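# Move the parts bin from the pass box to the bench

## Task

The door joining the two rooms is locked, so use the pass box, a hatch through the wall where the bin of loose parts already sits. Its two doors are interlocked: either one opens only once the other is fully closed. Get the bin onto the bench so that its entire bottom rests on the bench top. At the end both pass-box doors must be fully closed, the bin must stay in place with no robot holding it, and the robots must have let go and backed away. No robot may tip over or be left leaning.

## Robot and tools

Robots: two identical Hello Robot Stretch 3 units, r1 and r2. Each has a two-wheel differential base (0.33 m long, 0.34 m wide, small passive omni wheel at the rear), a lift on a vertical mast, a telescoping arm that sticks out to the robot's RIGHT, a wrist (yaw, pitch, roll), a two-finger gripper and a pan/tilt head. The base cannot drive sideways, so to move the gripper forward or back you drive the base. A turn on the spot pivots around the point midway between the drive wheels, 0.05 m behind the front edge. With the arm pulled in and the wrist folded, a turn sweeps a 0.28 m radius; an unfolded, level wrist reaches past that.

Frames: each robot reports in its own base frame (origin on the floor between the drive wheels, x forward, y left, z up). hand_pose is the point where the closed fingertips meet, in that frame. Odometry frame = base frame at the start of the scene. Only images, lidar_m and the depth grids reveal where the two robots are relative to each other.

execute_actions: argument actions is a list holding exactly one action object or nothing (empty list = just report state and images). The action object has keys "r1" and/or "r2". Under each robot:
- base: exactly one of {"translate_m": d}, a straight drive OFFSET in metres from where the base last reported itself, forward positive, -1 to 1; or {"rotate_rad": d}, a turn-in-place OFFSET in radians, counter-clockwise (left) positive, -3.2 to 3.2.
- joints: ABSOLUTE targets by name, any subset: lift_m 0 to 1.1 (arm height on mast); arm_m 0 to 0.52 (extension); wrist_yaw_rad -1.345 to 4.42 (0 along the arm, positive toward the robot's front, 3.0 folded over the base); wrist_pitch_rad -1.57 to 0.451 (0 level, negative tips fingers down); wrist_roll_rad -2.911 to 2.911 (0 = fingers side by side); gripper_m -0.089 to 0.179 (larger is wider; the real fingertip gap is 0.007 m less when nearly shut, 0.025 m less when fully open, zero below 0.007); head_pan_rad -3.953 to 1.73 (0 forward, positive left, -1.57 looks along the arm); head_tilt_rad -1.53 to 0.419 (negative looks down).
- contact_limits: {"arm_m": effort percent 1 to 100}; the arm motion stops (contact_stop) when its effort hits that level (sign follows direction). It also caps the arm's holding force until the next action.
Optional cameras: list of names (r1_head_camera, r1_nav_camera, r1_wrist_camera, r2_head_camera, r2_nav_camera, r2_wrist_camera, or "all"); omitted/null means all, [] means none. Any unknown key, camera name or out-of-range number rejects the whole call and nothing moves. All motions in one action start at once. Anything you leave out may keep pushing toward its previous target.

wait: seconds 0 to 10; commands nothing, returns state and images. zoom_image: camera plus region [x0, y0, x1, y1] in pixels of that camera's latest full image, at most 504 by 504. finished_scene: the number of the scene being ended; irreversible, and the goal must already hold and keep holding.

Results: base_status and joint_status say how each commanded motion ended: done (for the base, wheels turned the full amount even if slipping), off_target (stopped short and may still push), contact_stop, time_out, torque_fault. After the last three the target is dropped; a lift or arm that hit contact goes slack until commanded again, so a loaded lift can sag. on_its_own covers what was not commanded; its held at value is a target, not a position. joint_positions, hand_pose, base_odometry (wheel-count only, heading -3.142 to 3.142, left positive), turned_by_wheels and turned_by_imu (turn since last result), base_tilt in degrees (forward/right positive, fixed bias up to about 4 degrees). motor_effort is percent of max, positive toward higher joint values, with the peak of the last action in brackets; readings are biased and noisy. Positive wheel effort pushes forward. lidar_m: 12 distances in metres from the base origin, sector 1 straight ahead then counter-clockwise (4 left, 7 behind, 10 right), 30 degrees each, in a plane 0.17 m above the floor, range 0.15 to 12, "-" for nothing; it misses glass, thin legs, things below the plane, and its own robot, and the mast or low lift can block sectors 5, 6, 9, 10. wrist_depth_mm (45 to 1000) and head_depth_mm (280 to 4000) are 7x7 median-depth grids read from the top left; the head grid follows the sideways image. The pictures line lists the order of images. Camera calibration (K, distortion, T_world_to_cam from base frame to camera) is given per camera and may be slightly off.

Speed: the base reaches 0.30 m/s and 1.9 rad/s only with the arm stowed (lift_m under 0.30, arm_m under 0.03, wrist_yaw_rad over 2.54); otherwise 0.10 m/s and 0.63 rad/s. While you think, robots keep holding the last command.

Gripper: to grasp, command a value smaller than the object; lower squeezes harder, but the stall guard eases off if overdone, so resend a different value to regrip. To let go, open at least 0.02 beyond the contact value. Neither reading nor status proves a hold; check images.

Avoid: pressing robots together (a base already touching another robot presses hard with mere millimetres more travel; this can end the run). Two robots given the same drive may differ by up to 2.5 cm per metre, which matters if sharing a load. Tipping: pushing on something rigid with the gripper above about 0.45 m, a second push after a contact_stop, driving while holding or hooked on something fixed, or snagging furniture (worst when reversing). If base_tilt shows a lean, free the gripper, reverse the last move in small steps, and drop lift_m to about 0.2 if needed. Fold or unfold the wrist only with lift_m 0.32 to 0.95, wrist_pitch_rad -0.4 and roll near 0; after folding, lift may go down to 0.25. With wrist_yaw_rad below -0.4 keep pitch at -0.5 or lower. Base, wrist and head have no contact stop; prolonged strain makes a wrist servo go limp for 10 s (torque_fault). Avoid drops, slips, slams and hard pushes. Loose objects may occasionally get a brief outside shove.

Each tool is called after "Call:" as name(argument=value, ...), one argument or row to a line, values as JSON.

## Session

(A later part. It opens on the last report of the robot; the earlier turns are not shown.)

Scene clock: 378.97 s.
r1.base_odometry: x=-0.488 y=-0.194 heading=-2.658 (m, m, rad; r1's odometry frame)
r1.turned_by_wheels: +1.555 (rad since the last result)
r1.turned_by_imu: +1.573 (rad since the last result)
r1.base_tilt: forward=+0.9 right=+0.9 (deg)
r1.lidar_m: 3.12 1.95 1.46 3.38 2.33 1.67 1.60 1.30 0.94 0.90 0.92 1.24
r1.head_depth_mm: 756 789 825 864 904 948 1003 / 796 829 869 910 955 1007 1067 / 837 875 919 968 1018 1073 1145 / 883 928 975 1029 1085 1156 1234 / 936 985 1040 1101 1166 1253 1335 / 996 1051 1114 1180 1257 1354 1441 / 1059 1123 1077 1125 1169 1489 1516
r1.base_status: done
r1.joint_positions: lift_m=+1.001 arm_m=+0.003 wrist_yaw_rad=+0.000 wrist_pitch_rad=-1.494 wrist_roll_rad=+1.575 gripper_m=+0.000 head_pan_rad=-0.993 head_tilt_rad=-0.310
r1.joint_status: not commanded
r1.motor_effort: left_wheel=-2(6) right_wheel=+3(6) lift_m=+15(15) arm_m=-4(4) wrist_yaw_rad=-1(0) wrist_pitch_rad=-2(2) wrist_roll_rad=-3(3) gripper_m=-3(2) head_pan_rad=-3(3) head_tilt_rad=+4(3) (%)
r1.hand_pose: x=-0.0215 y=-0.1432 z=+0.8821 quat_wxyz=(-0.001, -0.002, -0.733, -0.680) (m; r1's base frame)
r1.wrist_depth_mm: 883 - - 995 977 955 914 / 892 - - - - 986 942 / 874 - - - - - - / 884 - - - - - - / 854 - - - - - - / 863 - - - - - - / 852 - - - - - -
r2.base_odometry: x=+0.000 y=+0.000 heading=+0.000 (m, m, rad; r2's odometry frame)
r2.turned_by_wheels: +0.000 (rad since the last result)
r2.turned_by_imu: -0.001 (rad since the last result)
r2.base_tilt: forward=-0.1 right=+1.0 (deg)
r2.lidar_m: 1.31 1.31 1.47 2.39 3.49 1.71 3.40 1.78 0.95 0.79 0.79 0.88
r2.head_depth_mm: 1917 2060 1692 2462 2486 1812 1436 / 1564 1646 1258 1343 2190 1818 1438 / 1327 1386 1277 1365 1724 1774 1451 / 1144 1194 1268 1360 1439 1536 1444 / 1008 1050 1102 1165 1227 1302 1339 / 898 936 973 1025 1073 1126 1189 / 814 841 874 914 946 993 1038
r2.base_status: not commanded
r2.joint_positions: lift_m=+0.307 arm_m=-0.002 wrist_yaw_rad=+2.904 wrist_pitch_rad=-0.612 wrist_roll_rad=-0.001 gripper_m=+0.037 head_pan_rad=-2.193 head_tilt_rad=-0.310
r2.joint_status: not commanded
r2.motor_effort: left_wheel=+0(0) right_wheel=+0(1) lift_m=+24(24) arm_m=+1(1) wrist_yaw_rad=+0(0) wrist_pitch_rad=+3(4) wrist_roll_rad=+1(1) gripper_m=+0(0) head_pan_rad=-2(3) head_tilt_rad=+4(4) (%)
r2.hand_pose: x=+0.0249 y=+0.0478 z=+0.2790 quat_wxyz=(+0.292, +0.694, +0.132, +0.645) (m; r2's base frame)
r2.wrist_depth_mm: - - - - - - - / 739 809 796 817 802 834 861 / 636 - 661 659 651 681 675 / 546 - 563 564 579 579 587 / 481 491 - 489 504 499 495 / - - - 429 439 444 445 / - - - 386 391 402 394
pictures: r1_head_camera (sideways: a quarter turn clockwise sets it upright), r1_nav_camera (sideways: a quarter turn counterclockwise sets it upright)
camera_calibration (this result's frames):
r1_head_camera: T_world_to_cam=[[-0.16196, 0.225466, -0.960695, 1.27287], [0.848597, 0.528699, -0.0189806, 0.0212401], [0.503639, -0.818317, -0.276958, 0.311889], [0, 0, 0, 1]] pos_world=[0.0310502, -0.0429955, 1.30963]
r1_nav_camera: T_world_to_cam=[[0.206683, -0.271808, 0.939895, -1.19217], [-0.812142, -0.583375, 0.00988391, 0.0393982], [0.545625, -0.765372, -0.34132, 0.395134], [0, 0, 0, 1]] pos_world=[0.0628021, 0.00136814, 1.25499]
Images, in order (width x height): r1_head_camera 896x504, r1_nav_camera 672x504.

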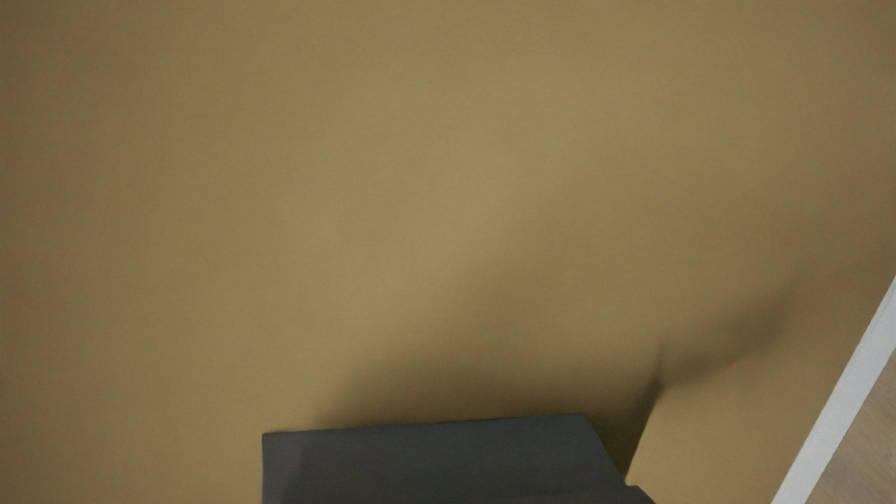

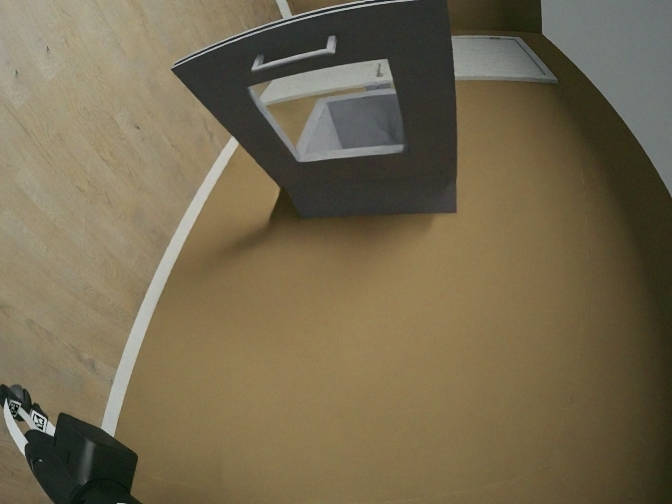

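Call:
execute_actions(
  actions=[
    {"r1":{"joints":{"head_pan_rad":-0.45,"head_tilt_rad":-0.35,"arm_m":0.3}}},
  ],
  cameras=["r1_head_camera","r1_nav_camera"],
)

Scene clock: 385.20 s.
r1.base_odometry: x=-0.488 y=-0.194 heading=-2.658 (m, m, rad; r1's odometry frame)
r1.turned_by_wheels: +0.000 (rad since the last result)
r1.turned_by_imu: +0.000 (rad since the last result)
r1.base_tilt: forward=+0.8 right=+0.9 (deg)
r1.lidar_m: 3.13 1.96 1.46 3.38 2.32 1.67 1.60 1.31 0.93 0.90 0.92 1.24
r1.head_depth_mm: 1037 1075 1107 1150 1196 1240 1296 / 1172 1202 1082 1160 1297 1441 1449 / 1343 1382 945 1031 1083 1716 1523 / 1568 1627 840 1658 1026 1863 1511 / 1872 1970 745 2284 2361 918 1507 / 2353 2477 673 709 748 793 1509 / 2744 2850 616 646 683 736 1467
r1.base_status: not commanded
r1.joint_positions: lift_m=+1.001 arm_m=+0.300 wrist_yaw_rad=+0.000 wrist_pitch_rad=-1.494 wrist_roll_rad=+1.575 gripper_m=+0.000 head_pan_rad=-0.457 head_tilt_rad=-0.346
r1.joint_status: all done
r1.motor_effort: left_wheel=-2(1) right_wheel=+3(4) lift_m=+15(15) arm_m=+3(4) wrist_yaw_rad=+1(1) wrist_pitch_rad=-2(2) wrist_roll_rad=-3(3) gripper_m=-2(2) head_pan_rad=+2(23) head_tilt_rad=-1(6) (%)
r1.hand_pose: x=-0.0215 y=-0.4400 z=+0.8821 quat_wxyz=(-0.001, -0.002, -0.733, -0.680) (m; r1's base frame)
r1.wrist_depth_mm: 555 786 - 997 974 944 929 / 546 778 - 990 - - 959 / 541 769 - - - - 998 / 540 748 - - - - - / 532 746 - - - - - / 525 752 - - - - - / 523 735 - - - - -
r2.base_odometry: x=+0.000 y=+0.000 heading=+0.000 (m, m, rad; r2's odometry frame)
r2.turned_by_wheels: +0.000 (rad since the last result)
r2.turned_by_imu: -0.002 (rad since the last result)
r2.base_tilt: forward=-0.1 right=+1.1 (deg)
r2.lidar_m: 1.31 1.31 1.47 2.39 3.49 1.70 3.40 1.78 0.95 0.79 0.79 0.88
r2.head_depth_mm: 1922 2048 1684 2463 2497 1827 1445 / 1577 1646 1255 1339 2191 1826 1446 / 1319 1393 1272 1363 1719 1780 1451 / 1150 1199 1281 1347 1440 1537 1456 / 1013 1053 1101 1169 1227 1290 1338 / 896 938 982 1013 1069 1127 1187 / 810 845 878 909 945 997 1034
r2.base_status: not commanded
r2.joint_positions: lift_m=+0.307 arm_m=-0.002 wrist_yaw_rad=+2.904 wrist_pitch_rad=-0.612 wrist_roll_rad=-0.001 gripper_m=+0.037 head_pan_rad=-2.193 head_tilt_rad=-0.310
r2.joint_status: not commanded
r2.motor_effort: left_wheel=+0(0) right_wheel=-1(1) lift_m=+24(24) arm_m=+1(1) wrist_yaw_rad=+0(0) wrist_pitch_rad=+4(3) wrist_roll_rad=+0(1) gripper_m=-1(0) head_pan_rad=-3(2) head_tilt_rad=+4(4) (%)
r2.hand_pose: x=+0.0249 y=+0.0478 z=+0.2790 quat_wxyz=(+0.292, +0.694, +0.132, +0.645) (m; r2's base frame)
r2.wrist_depth_mm: - - - - - - - / 747 797 769 791 795 822 842 / 639 - 646 653 660 671 696 / 542 - 557 553 569 566 580 / 478 496 - 491 493 494 511 / - - - 426 435 439 446 / - - - 386 389 393 394
pictures: r1_head_camera (sideways: a quarter turn clockwise sets it upright), r1_nav_camera (sideways: a quarter turn counterclockwise sets it upright)
camera_calibration (this result's frames):
r1_head_camera: T_world_to_cam=[[-0.285154, 0.126293, -0.950125, 1.25982], [0.459042, 0.888196, -0.0197077, 0.024562], [0.841408, -0.441767, -0.311247, 0.354455], [0, 0, 0, 1]] pos_world=[0.0497263, -0.0243358, 1.30779]
r1_nav_camera: T_world_to_cam=[[0.346564, -0.142954, 0.927069, -1.17628], [-0.40011, -0.91643, 0.00825893, 0.0390008], [0.848413, -0.373792, -0.374799, 0.436856], [0, 0, 0, 1]] pos_world=[0.0526262, 0.0308811, 1.2539]
Images, in order (width x height): r1_head_camera 896x504, r1_nav_camera 672x504.

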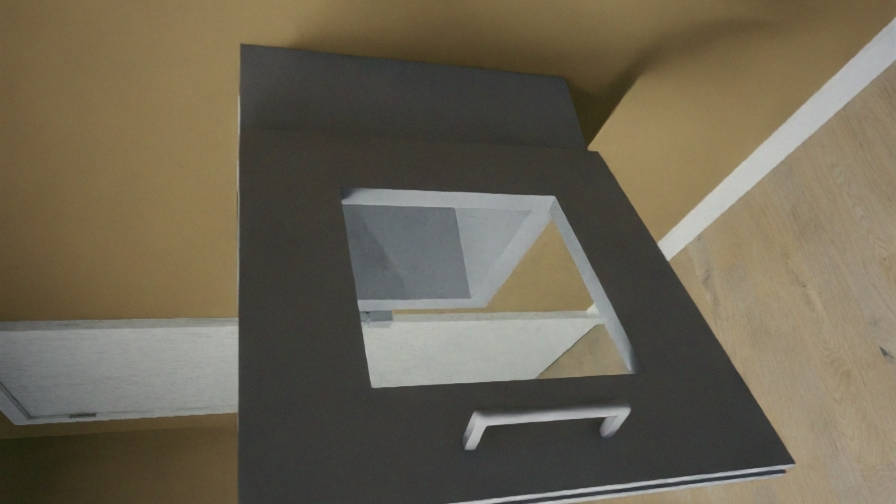

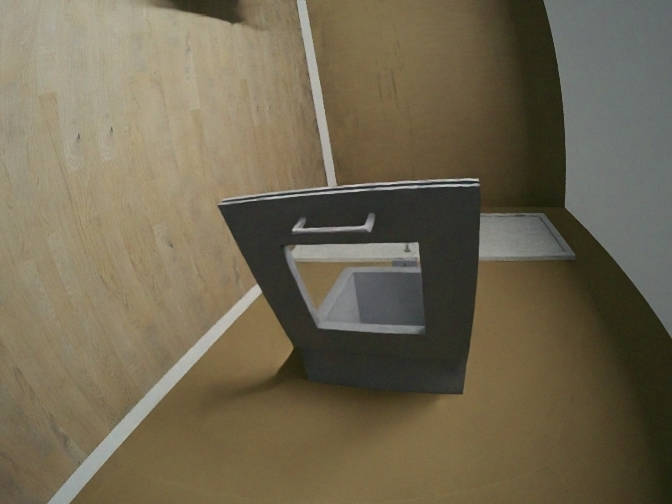

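Call:
execute_actions(
  actions=[
    {"r1":{"joints":{"wrist_yaw_rad":1.4,"wrist_pitch_rad":-0.3,"wrist_roll_rad":0,"lift_m":0.95,"arm_m":0.25}}},
  ],
  cameras=[],
)

Call:
execute_actions(
  actions=[
    {"r1":{"base":{"translate_m":0.4}}},
  ],
  cameras=["r1_head_camera","r1_nav_camera"],
)

Scene clock: 397.70 s.
r1.base_odometry: x=-0.488 y=-0.194 heading=-2.658 (m, m, rad; r1's odometry frame)
r1.turned_by_wheels: +0.000 (rad since the last result)
r1.turned_by_imu: +0.000 (rad since the last result)
r1.base_tilt: forward=+0.8 right=+0.9 (deg)
r1.lidar_m: 3.13 1.95 1.45 3.39 2.32 1.67 1.59 1.30 0.93 0.89 0.92 1.24
r1.head_depth_mm: 1038 1074 1103 1151 1201 1246 1294 / 1169 1193 1082 1162 1299 1447 1441 / 1339 1376 947 1031 1089 1717 1514 / 1574 1615 836 1652 1025 1855 1515 / 1878 1961 745 2262 2358 921 1517 / 2361 2475 674 708 749 795 1510 / 2740 2863 615 645 684 737 1457
r1.base_status: not commanded
r1.joint_positions: lift_m=+0.951 arm_m=+0.250 wrist_yaw_rad=+1.398 wrist_pitch_rad=-0.321 wrist_roll_rad=+0.006 gripper_m=+0.000 head_pan_rad=-0.457 head_tilt_rad=-0.346
r1.joint_status: all done
r1.motor_effort: left_wheel=-2(2) right_wheel=+3(3) lift_m=+15(20) arm_m=-4(4) wrist_yaw_rad=+3(2) wrist_pitch_rad=+6(6) wrist_roll_rad=-4(4) gripper_m=-3(3) head_pan_rad=+2(2) head_tilt_rad=-1(2) (%)
r1.hand_pose: x=+0.2107 y=-0.4359 z=+0.9857 quat_wxyz=(+0.606, +0.537, -0.463, +0.361) (m; r1's base frame)
r1.wrist_depth_mm: 499 552 - 746 794 631 469 / - 574 - 793 853 661 476 / - 605 - 802 921 687 488 / - 662 730 - - 705 501 / - - - - - 728 515 / - - - - - 760 528 / - - - - - 773 536
r2.base_odometry: x=+0.000 y=+0.000 heading=+0.000 (m, m, rad; r2's odometry frame)
r2.turned_by_wheels: +0.000 (rad since the last result)
r2.turned_by_imu: -0.001 (rad since the last result)
r2.base_tilt: forward=+0.0 right=+1.1 (deg)
r2.lidar_m: 1.31 1.31 1.47 2.39 3.48 1.70 3.40 1.78 0.95 0.79 0.79 0.89
r2.head_depth_mm: 1931 2041 1681 2473 2470 1827 1440 / 1580 1675 1258 1345 2168 1834 1441 / 1327 1387 1276 1359 1737 1772 1450 / 1145 1206 1271 1347 1436 1541 1452 / 1005 1051 1104 1166 1227 1308 1336 / 899 942 978 1025 1070 1121 1188 / 810 844 876 908 949 991 1039
r2.base_status: not commanded
r2.joint_positions: lift_m=+0.307 arm_m=-0.002 wrist_yaw_rad=+2.904 wrist_pitch_rad=-0.612 wrist_roll_rad=-0.001 gripper_m=+0.037 head_pan_rad=-2.193 head_tilt_rad=-0.310
r2.joint_status: not commanded
r2.motor_effort: left_wheel=+0(0) right_wheel=-1(1) lift_m=+24(24) arm_m=+1(1) wrist_yaw_rad=+0(0) wrist_pitch_rad=+4(4) wrist_roll_rad=+0(0) gripper_m=+0(0) head_pan_rad=-2(2) head_tilt_rad=+4(4) (%)
r2.hand_pose: x=+0.0249 y=+0.0478 z=+0.2790 quat_wxyz=(+0.292, +0.694, +0.132, +0.645) (m; r2's base frame)
r2.wrist_depth_mm: - - - - - - - / 723 828 787 810 819 822 850 / 646 - 652 677 657 667 706 / 548 - 557 567 559 568 577 / 483 496 - 482 499 498 502 / - - - 427 439 435 445 / - - - 394 391 390 396
pictures: none
No camera images: the call's "cameras" was empty. Leave "cameras" out to get every camera's image.

Scene clock: 402.63 s.
r1.base_odometry: x=-0.843 y=-0.380 heading=-2.658 (m, m, rad; r1's odometry frame)
r1.turned_by_wheels: +0.000 (rad since the last result)
r1.turned_by_imu: -0.001 (rad since the last result)
r1.base_tilt: forward=+0.8 right=+0.9 (deg)
r1.lidar_m: 2.75 1.64 1.22 2.55 2.90 2.09 2.00 1.29 0.93 0.89 0.91 1.23
r1.head_depth_mm: 1027 1045 425 1464 1143 897 711 / 1157 1185 363 399 1139 1435 577 / 1325 1358 316 340 370 395 321 / 1537 1615 288 300 320 333 373 / 1832 1956 - - 290 303 324 / 2367 2521 - - 2281 313 1418 / 2380 2500 2613 2769 2671 1929 1505
r1.base_status: done
r1.joint_positions: lift_m=+0.951 arm_m=+0.250 wrist_yaw_rad=+1.398 wrist_pitch_rad=-0.321 wrist_roll_rad=+0.006 gripper_m=+0.000 head_pan_rad=-0.457 head_tilt_rad=-0.346
r1.joint_status: not commanded
r1.motor_effort: left_wheel=-1(2) right_wheel=+3(6) lift_m=+15(15) arm_m=-4(4) wrist_yaw_rad=+3(2) wrist_pitch_rad=+6(6) wrist_roll_rad=-3(4) gripper_m=-3(3) head_pan_rad=+3(2) head_tilt_rad=-2(2) (%)
r1.hand_pose: x=+0.2107 y=-0.4359 z=+0.9858 quat_wxyz=(+0.606, +0.537, -0.463, +0.361) (m; r1's base frame)
r1.wrist_depth_mm: - - - - 342 411 428 / - - - - 370 453 458 / - - - - 403 503 482 / - - - - 444 552 487 / - - - - 504 607 501 / 282 - 366 - - 743 512 / 298 340 414 - - 764 520
r2.base_odometry: x=+0.000 y=+0.000 heading=+0.000 (m, m, rad; r2's odometry frame)
r2.turned_by_wheels: +0.000 (rad since the last result)
r2.turned_by_imu: -0.001 (rad since the last result)
r2.base_tilt: forward=-0.1 right=+1.1 (deg)
r2.lidar_m: 1.32 1.31 1.47 2.39 3.49 1.70 3.40 1.78 0.95 0.79 0.79 0.89
r2.head_depth_mm: 1915 2040 1684 2473 2475 1821 1442 / 1574 1656 1257 1343 2159 1817 1439 / 1316 1386 1269 1363 1739 1748 1439 / 1150 1210 1281 1343 1434 1543 1465 / 1005 1046 1114 1164 1227 1298 1344 / 899 940 975 1017 1070 1121 1176 / 812 840 877 913 949 990 1036
r2.base_status: not commanded
r2.joint_positions: lift_m=+0.307 arm_m=-0.002 wrist_yaw_rad=+2.904 wrist_pitch_rad=-0.612 wrist_roll_rad=-0.001 gripper_m=+0.037 head_pan_rad=-2.193 head_tilt_rad=-0.310
r2.joint_status: not commanded
r2.motor_effort: left_wheel=+0(0) right_wheel=-1(1) lift_m=+24(24) arm_m=+2(1) wrist_yaw_rad=+0(0) wrist_pitch_rad=+3(3) wrist_roll_rad=+1(0) gripper_m=+0(0) head_pan_rad=-2(2) head_tilt_rad=+4(4) (%)
r2.hand_pose: x=+0.0249 y=+0.0478 z=+0.2790 quat_wxyz=(+0.292, +0.694, +0.132, +0.645) (m; r2's base frame)
r2.wrist_depth_mm: - - - - - - - / 735 781 800 800 824 822 843 / 642 - 658 659 679 666 688 / 546 - 572 560 574 572 580 / 478 495 - 500 497 505 514 / - - - 428 438 442 441 / - - - 389 392 397 396
pictures: r1_head_camera (sideways: a quarter turn clockwise sets it upright), r1_nav_camera (sideways: a quarter turn counterclockwise sets it upright)
camera_calibration (this result's frames):
r1_head_camera: T_world_to_cam=[[-0.285304, 0.126366, -0.95007, 1.25975], [0.459037, 0.888199, -0.0197112, 0.0245666], [0.84136, -0.441741, -0.311413, 0.354672], [0, 0, 0, 1]] pos_world=[0.0497273, -0.0243361, 1.30778]
r1_nav_camera: T_world_to_cam=[[0.34671, -0.143025, 0.927004, -1.17619], [-0.400106, -0.916432, 0.00825098, 0.0390111], [0.848355, -0.373761, -0.374961, 0.437067], [0, 0, 0, 1]] pos_world=[0.0526186, 0.030885, 1.2539]
Images, in order (width x height): r1_head_camera 896x504, r1_nav_camera 672x504.

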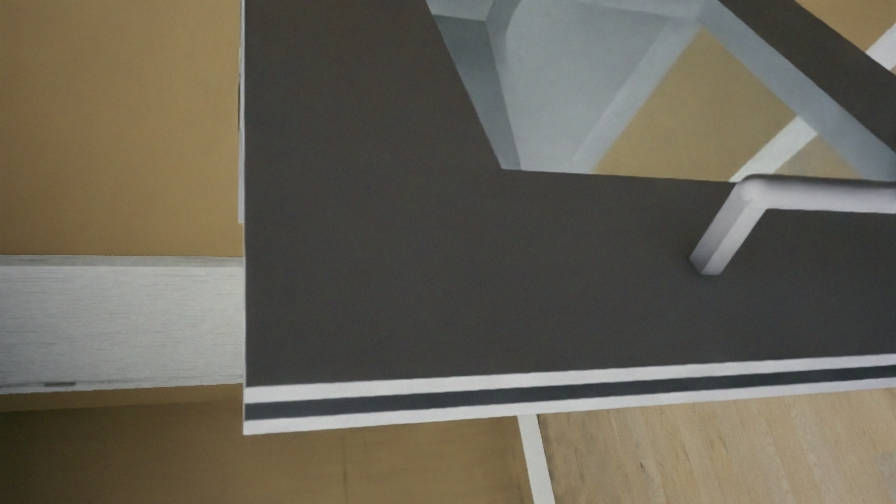

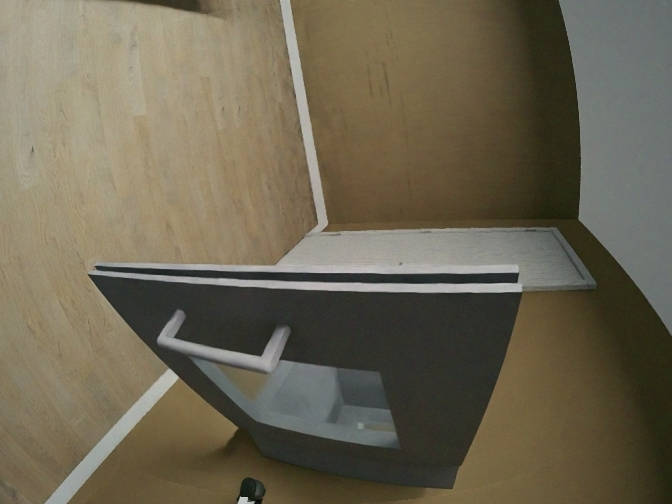

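Call:
execute_actions(
  actions=[
    {"r1":{"base":{"translate_m":0.12}}},
  ],
  cameras=["r1_head_camera","r1_nav_camera"],
)

Scene clock: 407.73 s.
r1.base_odometry: x=-0.949 y=-0.436 heading=-2.658 (m, m, rad; r1's odometry frame)
r1.turned_by_wheels: +0.000 (rad since the last result)
r1.turned_by_imu: +0.000 (rad since the last result)
r1.base_tilt: forward=+0.8 right=+0.9 (deg)
r1.lidar_m: 2.63 1.55 1.17 2.53 3.07 2.22 2.12 1.29 0.92 0.88 0.91 1.22
r1.head_depth_mm: 1019 1042 - - - - 1203 / 1151 1181 - - - - - / 1318 1371 - - - - - / 1505 1584 - - - - - / 1830 1959 2121 2298 2399 1933 1512 / 2337 2451 2604 2775 2673 1928 1511 / 2286 2413 2501 2684 2668 1923 1504
r1.base_status: done
r1.joint_positions: lift_m=+0.951 arm_m=+0.250 wrist_yaw_rad=+1.398 wrist_pitch_rad=-0.321 wrist_roll_rad=+0.006 gripper_m=+0.000 head_pan_rad=-0.457 head_tilt_rad=-0.346
r1.joint_status: not commanded
r1.motor_effort: left_wheel=-2(3) right_wheel=+3(5) lift_m=+15(15) arm_m=-4(4) wrist_yaw_rad=+1(1) wrist_pitch_rad=+6(7) wrist_roll_rad=-3(3) gripper_m=-2(2) head_pan_rad=+2(2) head_tilt_rad=-2(2) (%)
r1.hand_pose: x=+0.2107 y=-0.4358 z=+0.9858 quat_wxyz=(+0.606, +0.537, -0.463, +0.361) (m; r1's base frame)
r1.wrist_depth_mm: - - - - 809 231 305 / - - - - 851 255 334 / - - - - 806 285 371 / - - - - 316 325 419 / - - - - 328 374 454 / - - - - 354 476 502 / - - - 304 378 733 521
r2.base_odometry: x=+0.000 y=+0.000 heading=+0.000 (m, m, rad; r2's odometry frame)
r2.turned_by_wheels: +0.000 (rad since the last result)
r2.turned_by_imu: -0.001 (rad since the last result)
r2.base_tilt: forward=-0.2 right=+1.1 (deg)
r2.lidar_m: 1.31 1.31 1.47 2.40 3.49 1.70 3.40 1.79 0.95 0.79 0.79 0.88
r2.head_depth_mm: 1926 2031 1670 2475 2491 1813 1445 / 1570 1656 1255 1352 2160 1842 1438 / 1330 1393 1274 1357 1716 1765 1455 / 1147 1198 1267 1356 1435 1530 1457 / 1007 1059 1108 1167 1230 1308 1344 / 897 935 977 1019 1070 1125 1180 / 813 837 874 912 953 992 1037
r2.base_status: not commanded
r2.joint_positions: lift_m=+0.307 arm_m=-0.002 wrist_yaw_rad=+2.904 wrist_pitch_rad=-0.612 wrist_roll_rad=-0.001 gripper_m=+0.037 head_pan_rad=-2.193 head_tilt_rad=-0.310
r2.joint_status: not commanded
r2.motor_effort: left_wheel=+0(0) right_wheel=-1(1) lift_m=+24(24) arm_m=+1(1) wrist_yaw_rad=+0(0) wrist_pitch_rad=+4(4) wrist_roll_rad=+1(0) gripper_m=+0(1) head_pan_rad=-2(2) head_tilt_rad=+4(4) (%)
r2.hand_pose: x=+0.0249 y=+0.0478 z=+0.2790 quat_wxyz=(+0.292, +0.694, +0.132, +0.645) (m; r2's base frame)
r2.wrist_depth_mm: - - - - - - - / 757 787 788 793 825 821 838 / 622 - 666 665 674 659 689 / 562 - 561 566 564 577 572 / 480 491 - 490 497 493 504 / - - - 428 440 440 446 / - - - 390 387 397 402
pictures: r1_head_camera (sideways: a quarter turn clockwise sets it upright), r1_nav_camera (sideways: a quarter turn counterclockwise sets it upright)
camera_calibration (this result's frames):
r1_head_camera: T_world_to_cam=[[-0.285337, 0.126382, -0.950058, 1.25973], [0.459036, 0.888199, -0.019712, 0.0245676], [0.841349, -0.441736, -0.31145, 0.35472], [0, 0, 0, 1]] pos_world=[0.0497275, -0.0243362, 1.30778]
r1_nav_camera: T_world_to_cam=[[0.346742, -0.14304, 0.926989, -1.17618], [-0.400106, -0.916432, 0.00824921, 0.0390134], [0.848342, -0.373754, -0.374997, 0.437114], [0, 0, 0, 1]] pos_world=[0.0526169, 0.0308858, 1.2539]
Images, in order (width x height): r1_head_camera 896x504, r1_nav_camera 672x504.

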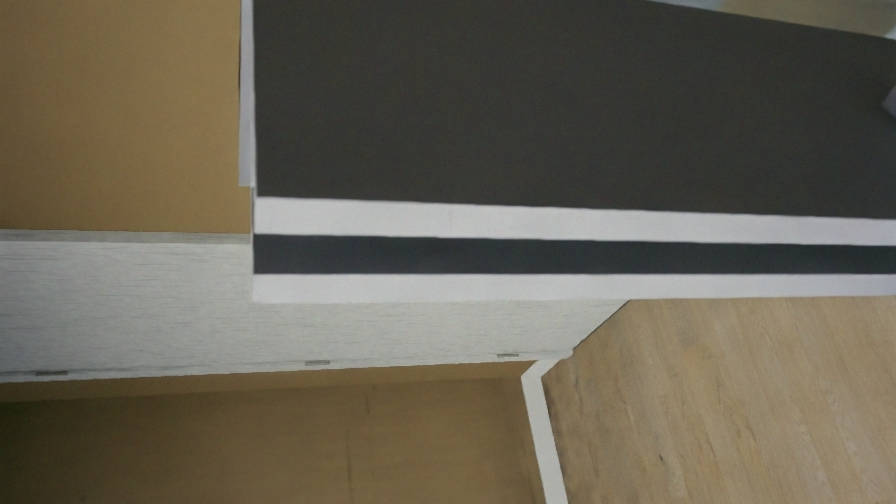

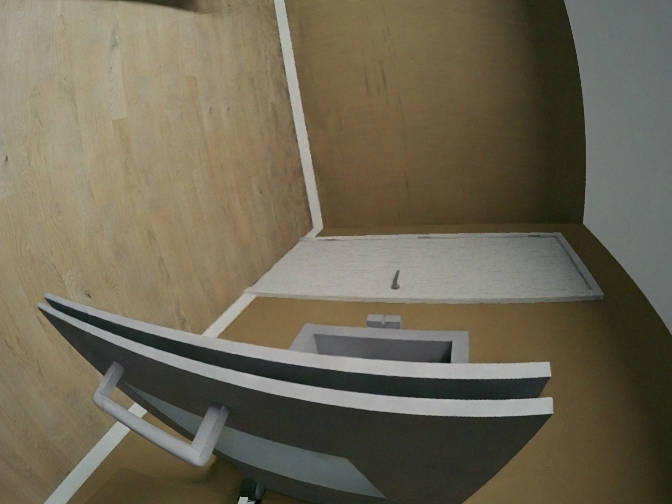

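Call:
execute_actions(
  actions=[
    {"r1":{"base":{"translate_m":0.1}}},
  ],
  cameras=["r1_head_camera","r1_nav_camera"],
)

Scene clock: 415.50 s.
r1.base_odometry: x=-1.037 y=-0.482 heading=-2.658 (m, m, rad; r1's odometry frame)
r1.turned_by_wheels: +0.000 (rad since the last result)
r1.turned_by_imu: -0.017 (rad since the last result)
r1.base_tilt: forward=+0.9 right=+0.9 (deg)
r1.lidar_m: 2.53 2.61 1.14 2.51 3.27 2.32 2.21 1.30 0.93 0.88 0.90 1.20
r1.head_depth_mm: 999 1034 - 297 1029 1158 1262 / 1123 1167 - - 1025 1399 1429 / 1281 1345 - - - 297 325 / 1463 1542 - - - 285 297 / 1758 1869 - - - - - / 2234 2372 - - - - - / 2217 2301 - - 2511 1883 1485
r1.base_status: done
r1.joint_positions: lift_m=+0.951 arm_m=+0.250 wrist_yaw_rad=+1.402 wrist_pitch_rad=-0.321 wrist_roll_rad=+0.005 gripper_m=+0.000 head_pan_rad=-0.457 head_tilt_rad=-0.347
r1.joint_status: not commanded
r1.motor_effort: left_wheel=+1(12) right_wheel=+1(31) lift_m=+15(15) arm_m=-2(3) wrist_yaw_rad=-2(10) wrist_pitch_rad=+6(9) wrist_roll_rad=-3(4) gripper_m=-3(3) head_pan_rad=+1(1) head_tilt_rad=+0(1) (%)
r1.hand_pose: x=+0.2109 y=-0.4348 z=+0.9858 quat_wxyz=(+0.605, +0.537, -0.462, +0.362) (m; r1's base frame)
r1.wrist_depth_mm: - - - - 748 171 178 / - - - - 794 185 194 / - - - - 833 200 214 / - - - - 663 221 240 / - - - - 623 248 314 / - - - - 277 282 369 / - - 294 290 299 326 459
r2.base_odometry: x=+0.000 y=+0.000 heading=+0.000 (m, m, rad; r2's odometry frame)
r2.turned_by_wheels: +0.000 (rad since the last result)
r2.turned_by_imu: -0.002 (rad since the last result)
r2.base_tilt: forward=-0.1 right=+0.9 (deg)
r2.lidar_m: 1.31 1.31 1.46 2.40 3.49 1.70 3.37 1.78 0.95 0.79 0.79 0.88
r2.head_depth_mm: 1932 2059 1687 2460 2479 1805 1443 / 1569 1660 1254 1342 2139 1830 1444 / 1324 1379 1288 1355 1715 1767 1451 / 1145 1210 1279 1344 1428 1527 1449 / 1007 1053 1106 1164 1226 1297 1335 / 895 934 976 1023 1066 1121 1176 / 813 839 877 908 951 996 1036
r2.base_status: not commanded
r2.joint_positions: lift_m=+0.307 arm_m=-0.002 wrist_yaw_rad=+2.904 wrist_pitch_rad=-0.612 wrist_roll_rad=-0.001 gripper_m=+0.037 head_pan_rad=-2.193 head_tilt_rad=-0.310
r2.joint_status: not commanded
r2.motor_effort: left_wheel=+0(0) right_wheel=-1(1) lift_m=+24(24) arm_m=+1(1) wrist_yaw_rad=+0(0) wrist_pitch_rad=+4(4) wrist_roll_rad=+0(0) gripper_m=+0(1) head_pan_rad=-3(2) head_tilt_rad=+4(4) (%)
r2.hand_pose: x=+0.0249 y=+0.0478 z=+0.2790 quat_wxyz=(+0.292, +0.694, +0.132, +0.645) (m; r2's base frame)
r2.wrist_depth_mm: - - - - - - - / 735 798 772 792 821 843 841 / 634 - 650 660 662 665 702 / 539 - 561 567 557 571 581 / 481 491 - 499 494 499 508 / - - - 437 433 437 440 / - - - 397 394 395 394
pictures: r1_head_camera (sideways: a quarter turn clockwise sets it upright), r1_nav_camera (sideways: a quarter turn counterclockwise sets it upright)
camera_calibration (this result's frames):
r1_head_camera: T_world_to_cam=[[-0.286667, 0.126895, -0.949589, 1.25913], [0.458651, 0.888397, -0.0197418, 0.0246088], [0.841107, -0.44119, -0.312874, 0.356576], [0, 0, 0, 1]] pos_world=[0.0497452, -0.0243225, 1.30771]
r1_nav_camera: T_world_to_cam=[[0.348048, -0.143514, 0.926427, -1.17545], [-0.399725, -0.916598, 0.00818105, 0.0390998], [0.847987, -0.373164, -0.376386, 0.438924], [0, 0, 0, 1]] pos_world=[0.0525398, 0.0309363, 1.25385]
Images, in order (width x height): r1_head_camera 896x504, r1_nav_camera 672x504.

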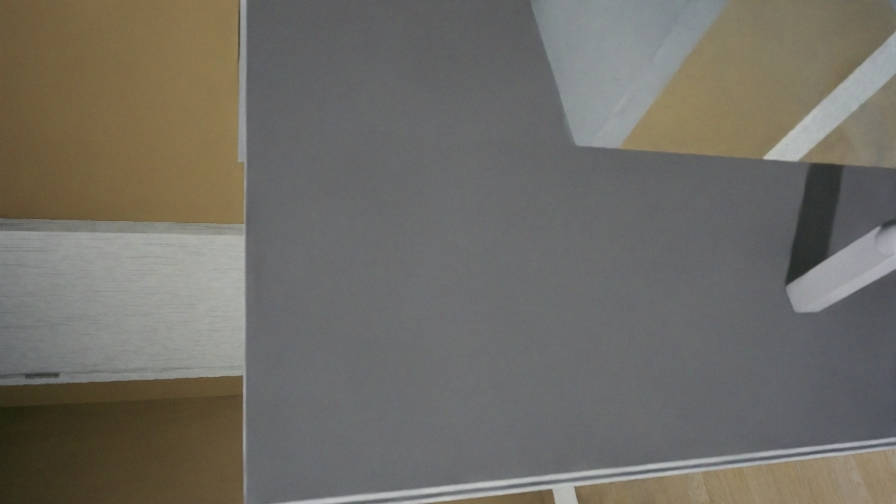

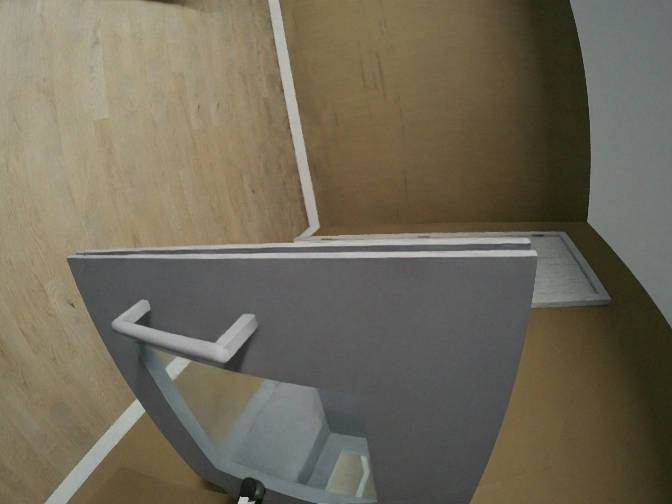

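Door is swinging.

Call:
execute_actions(
  actions=[
    {"r1":{"base":{"translate_m":0.15},"joints":{"head_pan_rad":-0.8,"head_tilt_rad":-0.45}}},
  ],
  cameras=["r1_head_camera","r1_nav_camera"],
)

Scene clock: 420.80 s.
r1.base_odometry: x=-1.170 y=-0.552 heading=-2.658 (m, m, rad; r1's odometry frame)
r1.turned_by_wheels: +0.000 (rad since the last result)
r1.turned_by_imu: -0.015 (rad since the last result)
r1.base_tilt: forward=+0.8 right=+0.9 (deg)
r1.lidar_m: 2.38 2.45 1.40 1.10 3.50 2.49 2.36 1.31 0.92 0.87 0.89 1.17
r1.head_depth_mm: 764 450 477 1283 609 650 1124 / 814 443 469 1347 984 648 1236 / 874 436 460 1233 960 638 1311 / 943 428 453 1100 1049 625 1283 / 1027 422 446 1000 1447 622 1286 / 1120 415 438 1463 1586 596 636 / 1212 407 432 467 510 560 622
r1.base_status: done
r1.joint_positions: lift_m=+0.951 arm_m=+0.250 wrist_yaw_rad=+1.398 wrist_pitch_rad=-0.321 wrist_roll_rad=+0.005 gripper_m=+0.000 head_pan_rad=-0.793 head_tilt_rad=-0.446
r1.joint_status: all done
r1.motor_effort: left_wheel=+1(15) right_wheel=+0(25) lift_m=+15(15) arm_m=-1(2) wrist_yaw_rad=+2(16) wrist_pitch_rad=+6(9) wrist_roll_rad=-3(3) gripper_m=-3(4) head_pan_rad=-4(20) head_tilt_rad=-1(9) (%)
r1.hand_pose: x=+0.2107 y=-0.4357 z=+0.9858 quat_wxyz=(+0.606, +0.537, -0.463, +0.361) (m; r1's base frame)
r1.wrist_depth_mm: 300 - - - 609 655 123 / 347 - - - 658 699 130 / 412 353 - - 717 773 139 / - 383 - - 711 603 147 / - 430 - - 583 185 157 / - - 392 - 989 197 169 / - - - 324 291 214 183
r2.base_odometry: x=+0.000 y=+0.000 heading=+0.000 (m, m, rad; r2's odometry frame)
r2.turned_by_wheels: +0.000 (rad since the last result)
r2.turned_by_imu: -0.001 (rad since the last result)
r2.base_tilt: forward=-0.1 right=+1.1 (deg)
r2.lidar_m: 1.31 1.31 1.47 2.38 3.49 1.70 3.41 1.79 0.95 0.79 0.79 0.88
r2.head_depth_mm: 1904 2078 1671 2460 2469 1813 1430 / 1569 1643 1258 1348 2162 1846 1436 / 1318 1393 1277 1365 1711 1777 1444 / 1152 1199 1265 1349 1440 1527 1454 / 1005 1052 1103 1165 1224 1299 1344 / 894 937 973 1026 1070 1125 1184 / 813 844 877 911 951 989 1038
r2.base_status: not commanded
r2.joint_positions: lift_m=+0.307 arm_m=-0.002 wrist_yaw_rad=+2.904 wrist_pitch_rad=-0.612 wrist_roll_rad=-0.001 gripper_m=+0.037 head_pan_rad=-2.193 head_tilt_rad=-0.310
r2.joint_status: not commanded
r2.motor_effort: left_wheel=-1(0) right_wheel=-1(1) lift_m=+24(24) arm_m=+1(1) wrist_yaw_rad=+0(0) wrist_pitch_rad=+3(3) wrist_roll_rad=+1(0) gripper_m=-1(0) head_pan_rad=-2(3) head_tilt_rad=+4(4) (%)
r2.hand_pose: x=+0.0249 y=+0.0478 z=+0.2790 quat_wxyz=(+0.292, +0.694, +0.132, +0.645) (m; r2's base frame)
r2.wrist_depth_mm: - - - - - - - / 743 809 807 799 802 802 867 / 647 - 661 663 668 688 665 / 542 - 559 554 562 582 576 / 471 492 - 486 495 508 497 / - - - 426 439 440 445 / - - - 391 390 395 395
pictures: r1_head_camera (sideways: a quarter turn clockwise sets it upright), r1_nav_camera (sideways: a quarter turn counterclockwise sets it upright)
camera_calibration (this result's frames):
r1_head_camera: T_world_to_cam=[[-0.293106, 0.279833, -0.914211, 1.21299], [0.724802, 0.688618, -0.0215993, 0.0254009], [0.623498, -0.668953, -0.404662, 0.477354], [0, 0, 0, 1]] pos_world=[0.0394954, -0.0375985, 1.30265]
r1_nav_camera: T_world_to_cam=[[0.343751, -0.313946, 0.885027, -1.12141], [-0.67951, -0.733657, 0.00367537, 0.0466732], [0.648153, -0.602648, -0.465525, 0.556138], [0, 0, 0, 1]] pos_world=[0.0567379, 0.0173349, 1.2512]
Images, in order (width x height): r1_head_camera 896x504, r1_nav_camera 672x504.

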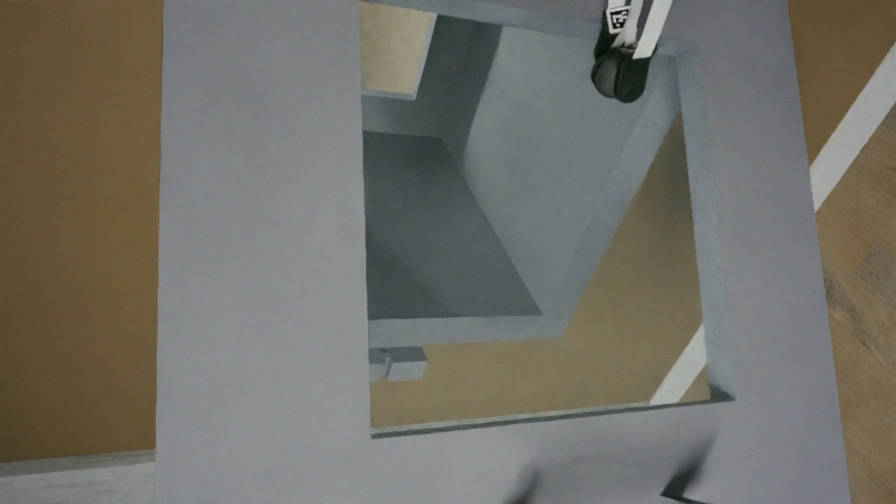

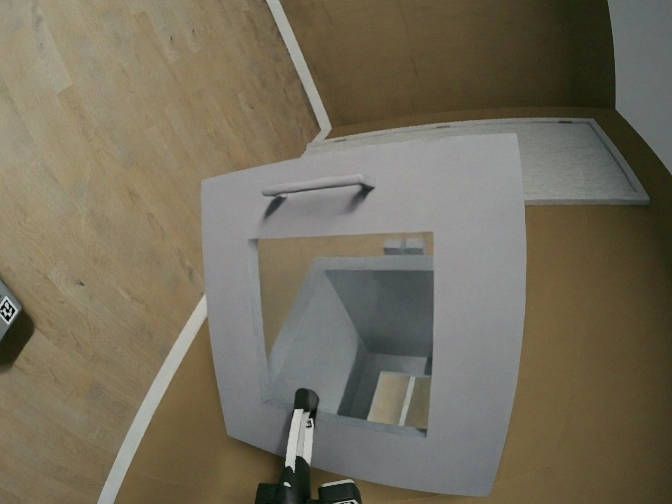

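Call:
execute_actions(
  actions=[
    {"r1":{"base":{"translate_m":0.15},"joints":{"head_pan_rad":-1.1,"head_tilt_rad":-0.45}}},
  ],
  cameras=["r1_head_camera","r1_nav_camera"],
)

Scene clock: 427.40 s.
r1.base_odometry: x=-1.303 y=-0.622 heading=-2.658 (m, m, rad; r1's odometry frame)
r1.turned_by_wheels: +0.000 (rad since the last result)
r1.turned_by_imu: -0.011 (rad since the last result)
r1.base_tilt: forward=+0.9 right=+0.9 (deg)
r1.lidar_m: 2.24 2.28 1.31 1.09 3.51 2.65 2.50 1.31 0.91 0.86 0.88 1.15
r1.head_depth_mm: 692 465 494 537 - 683 1087 / 714 454 482 1268 1005 656 1151 / 738 445 471 1304 1002 647 1224 / 768 435 460 1308 999 634 1281 / 797 426 449 1150 950 621 1283 / 832 417 440 929 922 1241 635 / 867 406 430 826 903 577 615
r1.base_status: done
r1.joint_positions: lift_m=+0.951 arm_m=+0.250 wrist_yaw_rad=+1.398 wrist_pitch_rad=-0.320 wrist_roll_rad=+0.005 gripper_m=+0.000 head_pan_rad=-1.093 head_tilt_rad=-0.446
r1.joint_status: all done
r1.motor_effort: left_wheel=+2(15) right_wheel=+0(32) lift_m=+15(15) arm_m=-1(2) wrist_yaw_rad=+2(17) wrist_pitch_rad=+6(9) wrist_roll_rad=-3(3) gripper_m=-2(3) head_pan_rad=-2(18) head_tilt_rad=-1(1) (%)
r1.hand_pose: x=+0.2108 y=-0.4356 z=+0.9859 quat_wxyz=(+0.606, +0.536, -0.463, +0.361) (m; r1's base frame)
r1.wrist_depth_mm: - 268 - - 480 496 526 / - 324 - - 514 536 584 / - 347 - - 563 602 658 / - 424 341 - 614 639 642 / - - 382 - 585 517 510 / - - 432 - 958 433 422 / - - - 309 - 382 365
r2.base_odometry: x=+0.000 y=+0.000 heading=+0.000 (m, m, rad; r2's odometry frame)
r2.turned_by_wheels: +0.000 (rad since the last result)
r2.turned_by_imu: -0.002 (rad since the last result)
r2.base_tilt: forward=-0.1 right=+1.0 (deg)
r2.lidar_m: 1.31 1.31 1.47 2.39 3.48 1.70 3.41 1.78 0.95 0.79 0.79 0.88
r2.head_depth_mm: 1911 2059 1667 2486 2447 1820 1442 / 1589 1670 1258 1339 2151 1833 1441 / 1323 1384 1277 1359 1709 1768 1445 / 1142 1204 1280 1352 1427 1525 1442 / 1006 1054 1101 1167 1228 1292 1338 / 899 934 978 1025 1070 1122 1189 / 816 847 872 909 949 995 1037
r2.base_status: not commanded
r2.joint_positions: lift_m=+0.307 arm_m=-0.002 wrist_yaw_rad=+2.904 wrist_pitch_rad=-0.612 wrist_roll_rad=-0.001 gripper_m=+0.037 head_pan_rad=-2.193 head_tilt_rad=-0.310
r2.joint_status: not commanded
r2.motor_effort: left_wheel=+0(0) right_wheel=-1(2) lift_m=+24(24) arm_m=+0(0) wrist_yaw_rad=+0(0) wrist_pitch_rad=+4(3) wrist_roll_rad=+0(0) gripper_m=+0(1) head_pan_rad=-2(3) head_tilt_rad=+4(4) (%)
r2.hand_pose: x=+0.0249 y=+0.0478 z=+0.2790 quat_wxyz=(+0.292, +0.694, +0.132, +0.645) (m; r2's base frame)
r2.wrist_depth_mm: - - - - - - - / 730 788 807 805 828 825 860 / 639 - 663 668 666 680 679 / 544 - 546 555 553 585 580 / 474 486 - 490 495 505 510 / - - - 430 443 441 445 / - - - 394 387 396 406
pictures: r1_head_camera (sideways: a quarter turn clockwise sets it upright), r1_nav_camera (sideways: a quarter turn counterclockwise sets it upright)
camera_calibration (this result's frames):
r1_head_camera: T_world_to_cam=[[-0.197355, 0.353989, -0.91419, 1.21238], [0.895914, 0.443703, -0.0216003, 0.0243584], [0.397982, -0.823298, -0.404711, 0.478794], [0, 0, 0, 1]] pos_world=[0.0268945, -0.0457875, 1.30264]
r1_nav_camera: T_world_to_cam=[[0.235657, -0.401543, 0.885002, -1.12072], [-0.865952, -0.500113, 0.0036729, 0.0478137], [0.441127, -0.767235, -0.465572, 0.557463], [0, 0, 0, 1]] pos_world=[0.0595977, 0.00160059, 1.2512]
Images, in order (width x height): r1_head_camera 896x504, r1_nav_camera 672x504.

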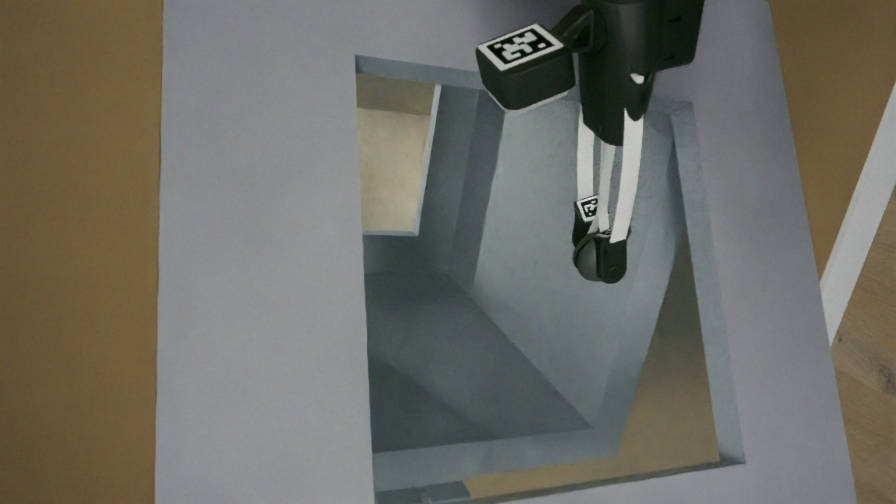

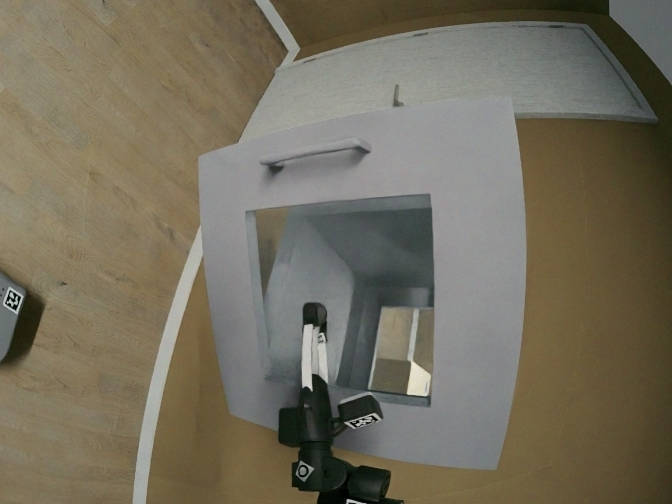

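Call:
execute_actions(
  actions=[
    {"r1":{"joints":{"arm_m":0.42,"wrist_yaw_rad":1.1}}},
  ],
  cameras=["r1_head_camera","r1_nav_camera"],
)

Scene clock: 435.40 s.
r1.base_odometry: x=-1.303 y=-0.622 heading=-2.658 (m, m, rad; r1's odometry frame)
r1.turned_by_wheels: +0.000 (rad since the last result)
r1.turned_by_imu: -0.015 (rad since the last result)
r1.base_tilt: forward=+0.8 right=+0.8 (deg)
r1.lidar_m: 2.25 2.29 1.31 1.09 3.48 2.66 2.51 1.34 0.92 0.86 0.88 1.14
r1.head_depth_mm: 691 528 555 590 650 710 1094 / 713 548 576 626 682 736 1153 / 739 568 602 1301 940 775 1215 / 765 592 1267 1320 955 1150 1283 / 794 617 1032 1159 830 1223 1328 / 827 642 741 957 840 1300 1378 / 857 671 715 771 872 1391 1386
r1.base_status: not commanded
r1.joint_positions: lift_m=+0.951 arm_m=+0.419 wrist_yaw_rad=+1.411 wrist_pitch_rad=-0.340 wrist_roll_rad=+0.004 gripper_m=+0.000 head_pan_rad=-1.094 head_tilt_rad=-0.446
r1.joint_status: wrist_yaw_rad off_target (ended at +1.411, target +1.100); the others done
r1.on_its_own: wrist_yaw_rad is held at +1.322, not at your +1.100, by its stall guard, which is still easing
r1.motor_effort: left_wheel=+10(20) right_wheel=-5(17) lift_m=+19(19) arm_m=+10(17) wrist_yaw_rad=-88(100) wrist_pitch_rad=+12(33) wrist_roll_rad=-2(3) gripper_m=-10(14) head_pan_rad=-2(3) head_tilt_rad=-2(1) (%)
r1.hand_pose: x=+0.2092 y=-0.6013 z=+0.9811 quat_wxyz=(+0.608, +0.544, -0.454, +0.360) (m; r1's base frame)
r1.wrist_depth_mm: - - - 452 477 52 - / - - - 486 513 52 - / - - - 534 565 53 - / - - - 582 609 55 - / - - - 537 482 57 - / - - - - 102 59 47 / - - - 379 96 61 47
r2.base_odometry: x=+0.000 y=+0.000 heading=+0.000 (m, m, rad; r2's odometry frame)
r2.turned_by_wheels: +0.000 (rad since the last result)
r2.turned_by_imu: -0.002 (rad since the last result)
r2.base_tilt: forward=-0.1 right=+1.1 (deg)
r2.lidar_m: 1.31 1.31 1.46 2.40 3.49 1.70 3.39 1.78 0.95 0.79 0.79 0.89
r2.head_depth_mm: 1932 2047 1690 2487 2474 1821 1442 / 1560 1657 1262 1343 2165 1849 1452 / 1328 1381 1273 1357 1733 1764 1447 / 1145 1209 1275 1356 1440 1541 1456 / 1011 1057 1107 1164 1221 1295 1348 / 899 941 975 1024 1069 1122 1184 / 810 841 873 912 949 988 1043
r2.base_status: not commanded
r2.joint_positions: lift_m=+0.307 arm_m=-0.002 wrist_yaw_rad=+2.904 wrist_pitch_rad=-0.612 wrist_roll_rad=-0.001 gripper_m=+0.037 head_pan_rad=-2.193 head_tilt_rad=-0.310
r2.joint_status: not commanded
r2.motor_effort: left_wheel=+0(0) right_wheel=+0(1) lift_m=+24(24) arm_m=+1(1) wrist_yaw_rad=+0(0) wrist_pitch_rad=+3(3) wrist_roll_rad=+1(1) gripper_m=+0(0) head_pan_rad=-3(3) head_tilt_rad=+4(4) (%)
r2.hand_pose: x=+0.0249 y=+0.0478 z=+0.2790 quat_wxyz=(+0.292, +0.694, +0.132, +0.645) (m; r2's base frame)
r2.wrist_depth_mm: - - - - - - - / 730 800 797 813 792 811 836 / 625 - 637 653 677 686 697 / 555 - 561 568 566 588 587 / 483 487 - 493 495 497 503 / - - - 425 445 440 447 / - - - 393 392 397 395
pictures: r1_head_camera (sideways: a quarter turn clockwise sets it upright), r1_nav_camera (sideways: a quarter turn counterclockwise sets it upright)
camera_calibration (this result's frames):
r1_head_camera: T_world_to_cam=[[-0.197259, 0.354396, -0.914053, 1.2122], [0.896208, 0.443108, -0.0216063, 0.0243644], [0.397367, -0.823443, -0.405019, 0.479198], [0, 0, 0, 1]] pos_world=[0.0268639, -0.0458016, 1.30263]
r1_nav_camera: T_world_to_cam=[[0.235525, -0.401966, 0.884845, -1.12051], [-0.866287, -0.499534, 0.00365737, 0.047836], [0.44054, -0.767391, -0.46587, 0.557854], [0, 0, 0, 1]] pos_world=[0.0595909, 0.0015799, 1.25119]
Images, in order (width x height): r1_head_camera 896x504, r1_nav_camera 672x504.

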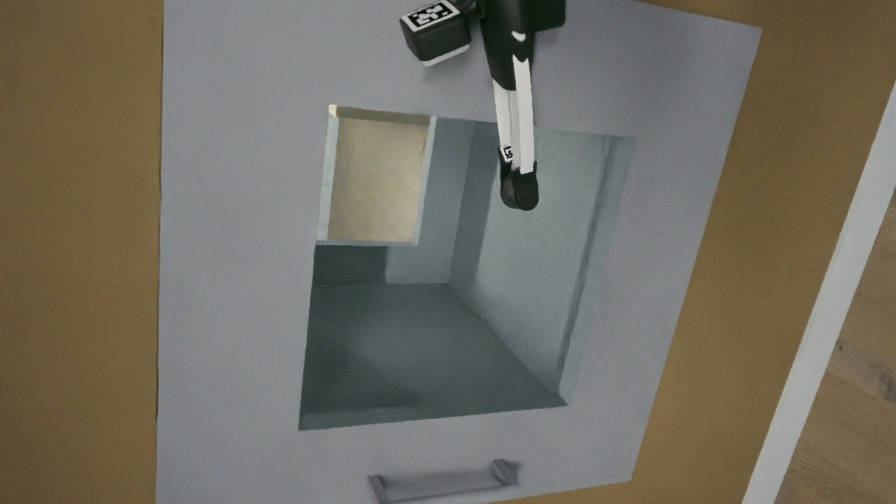

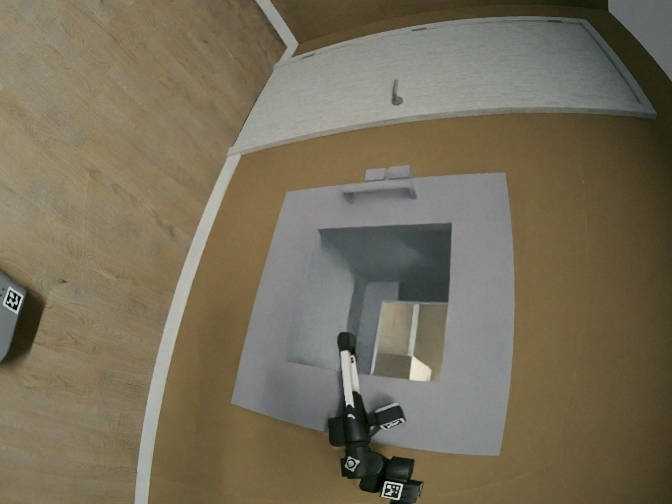

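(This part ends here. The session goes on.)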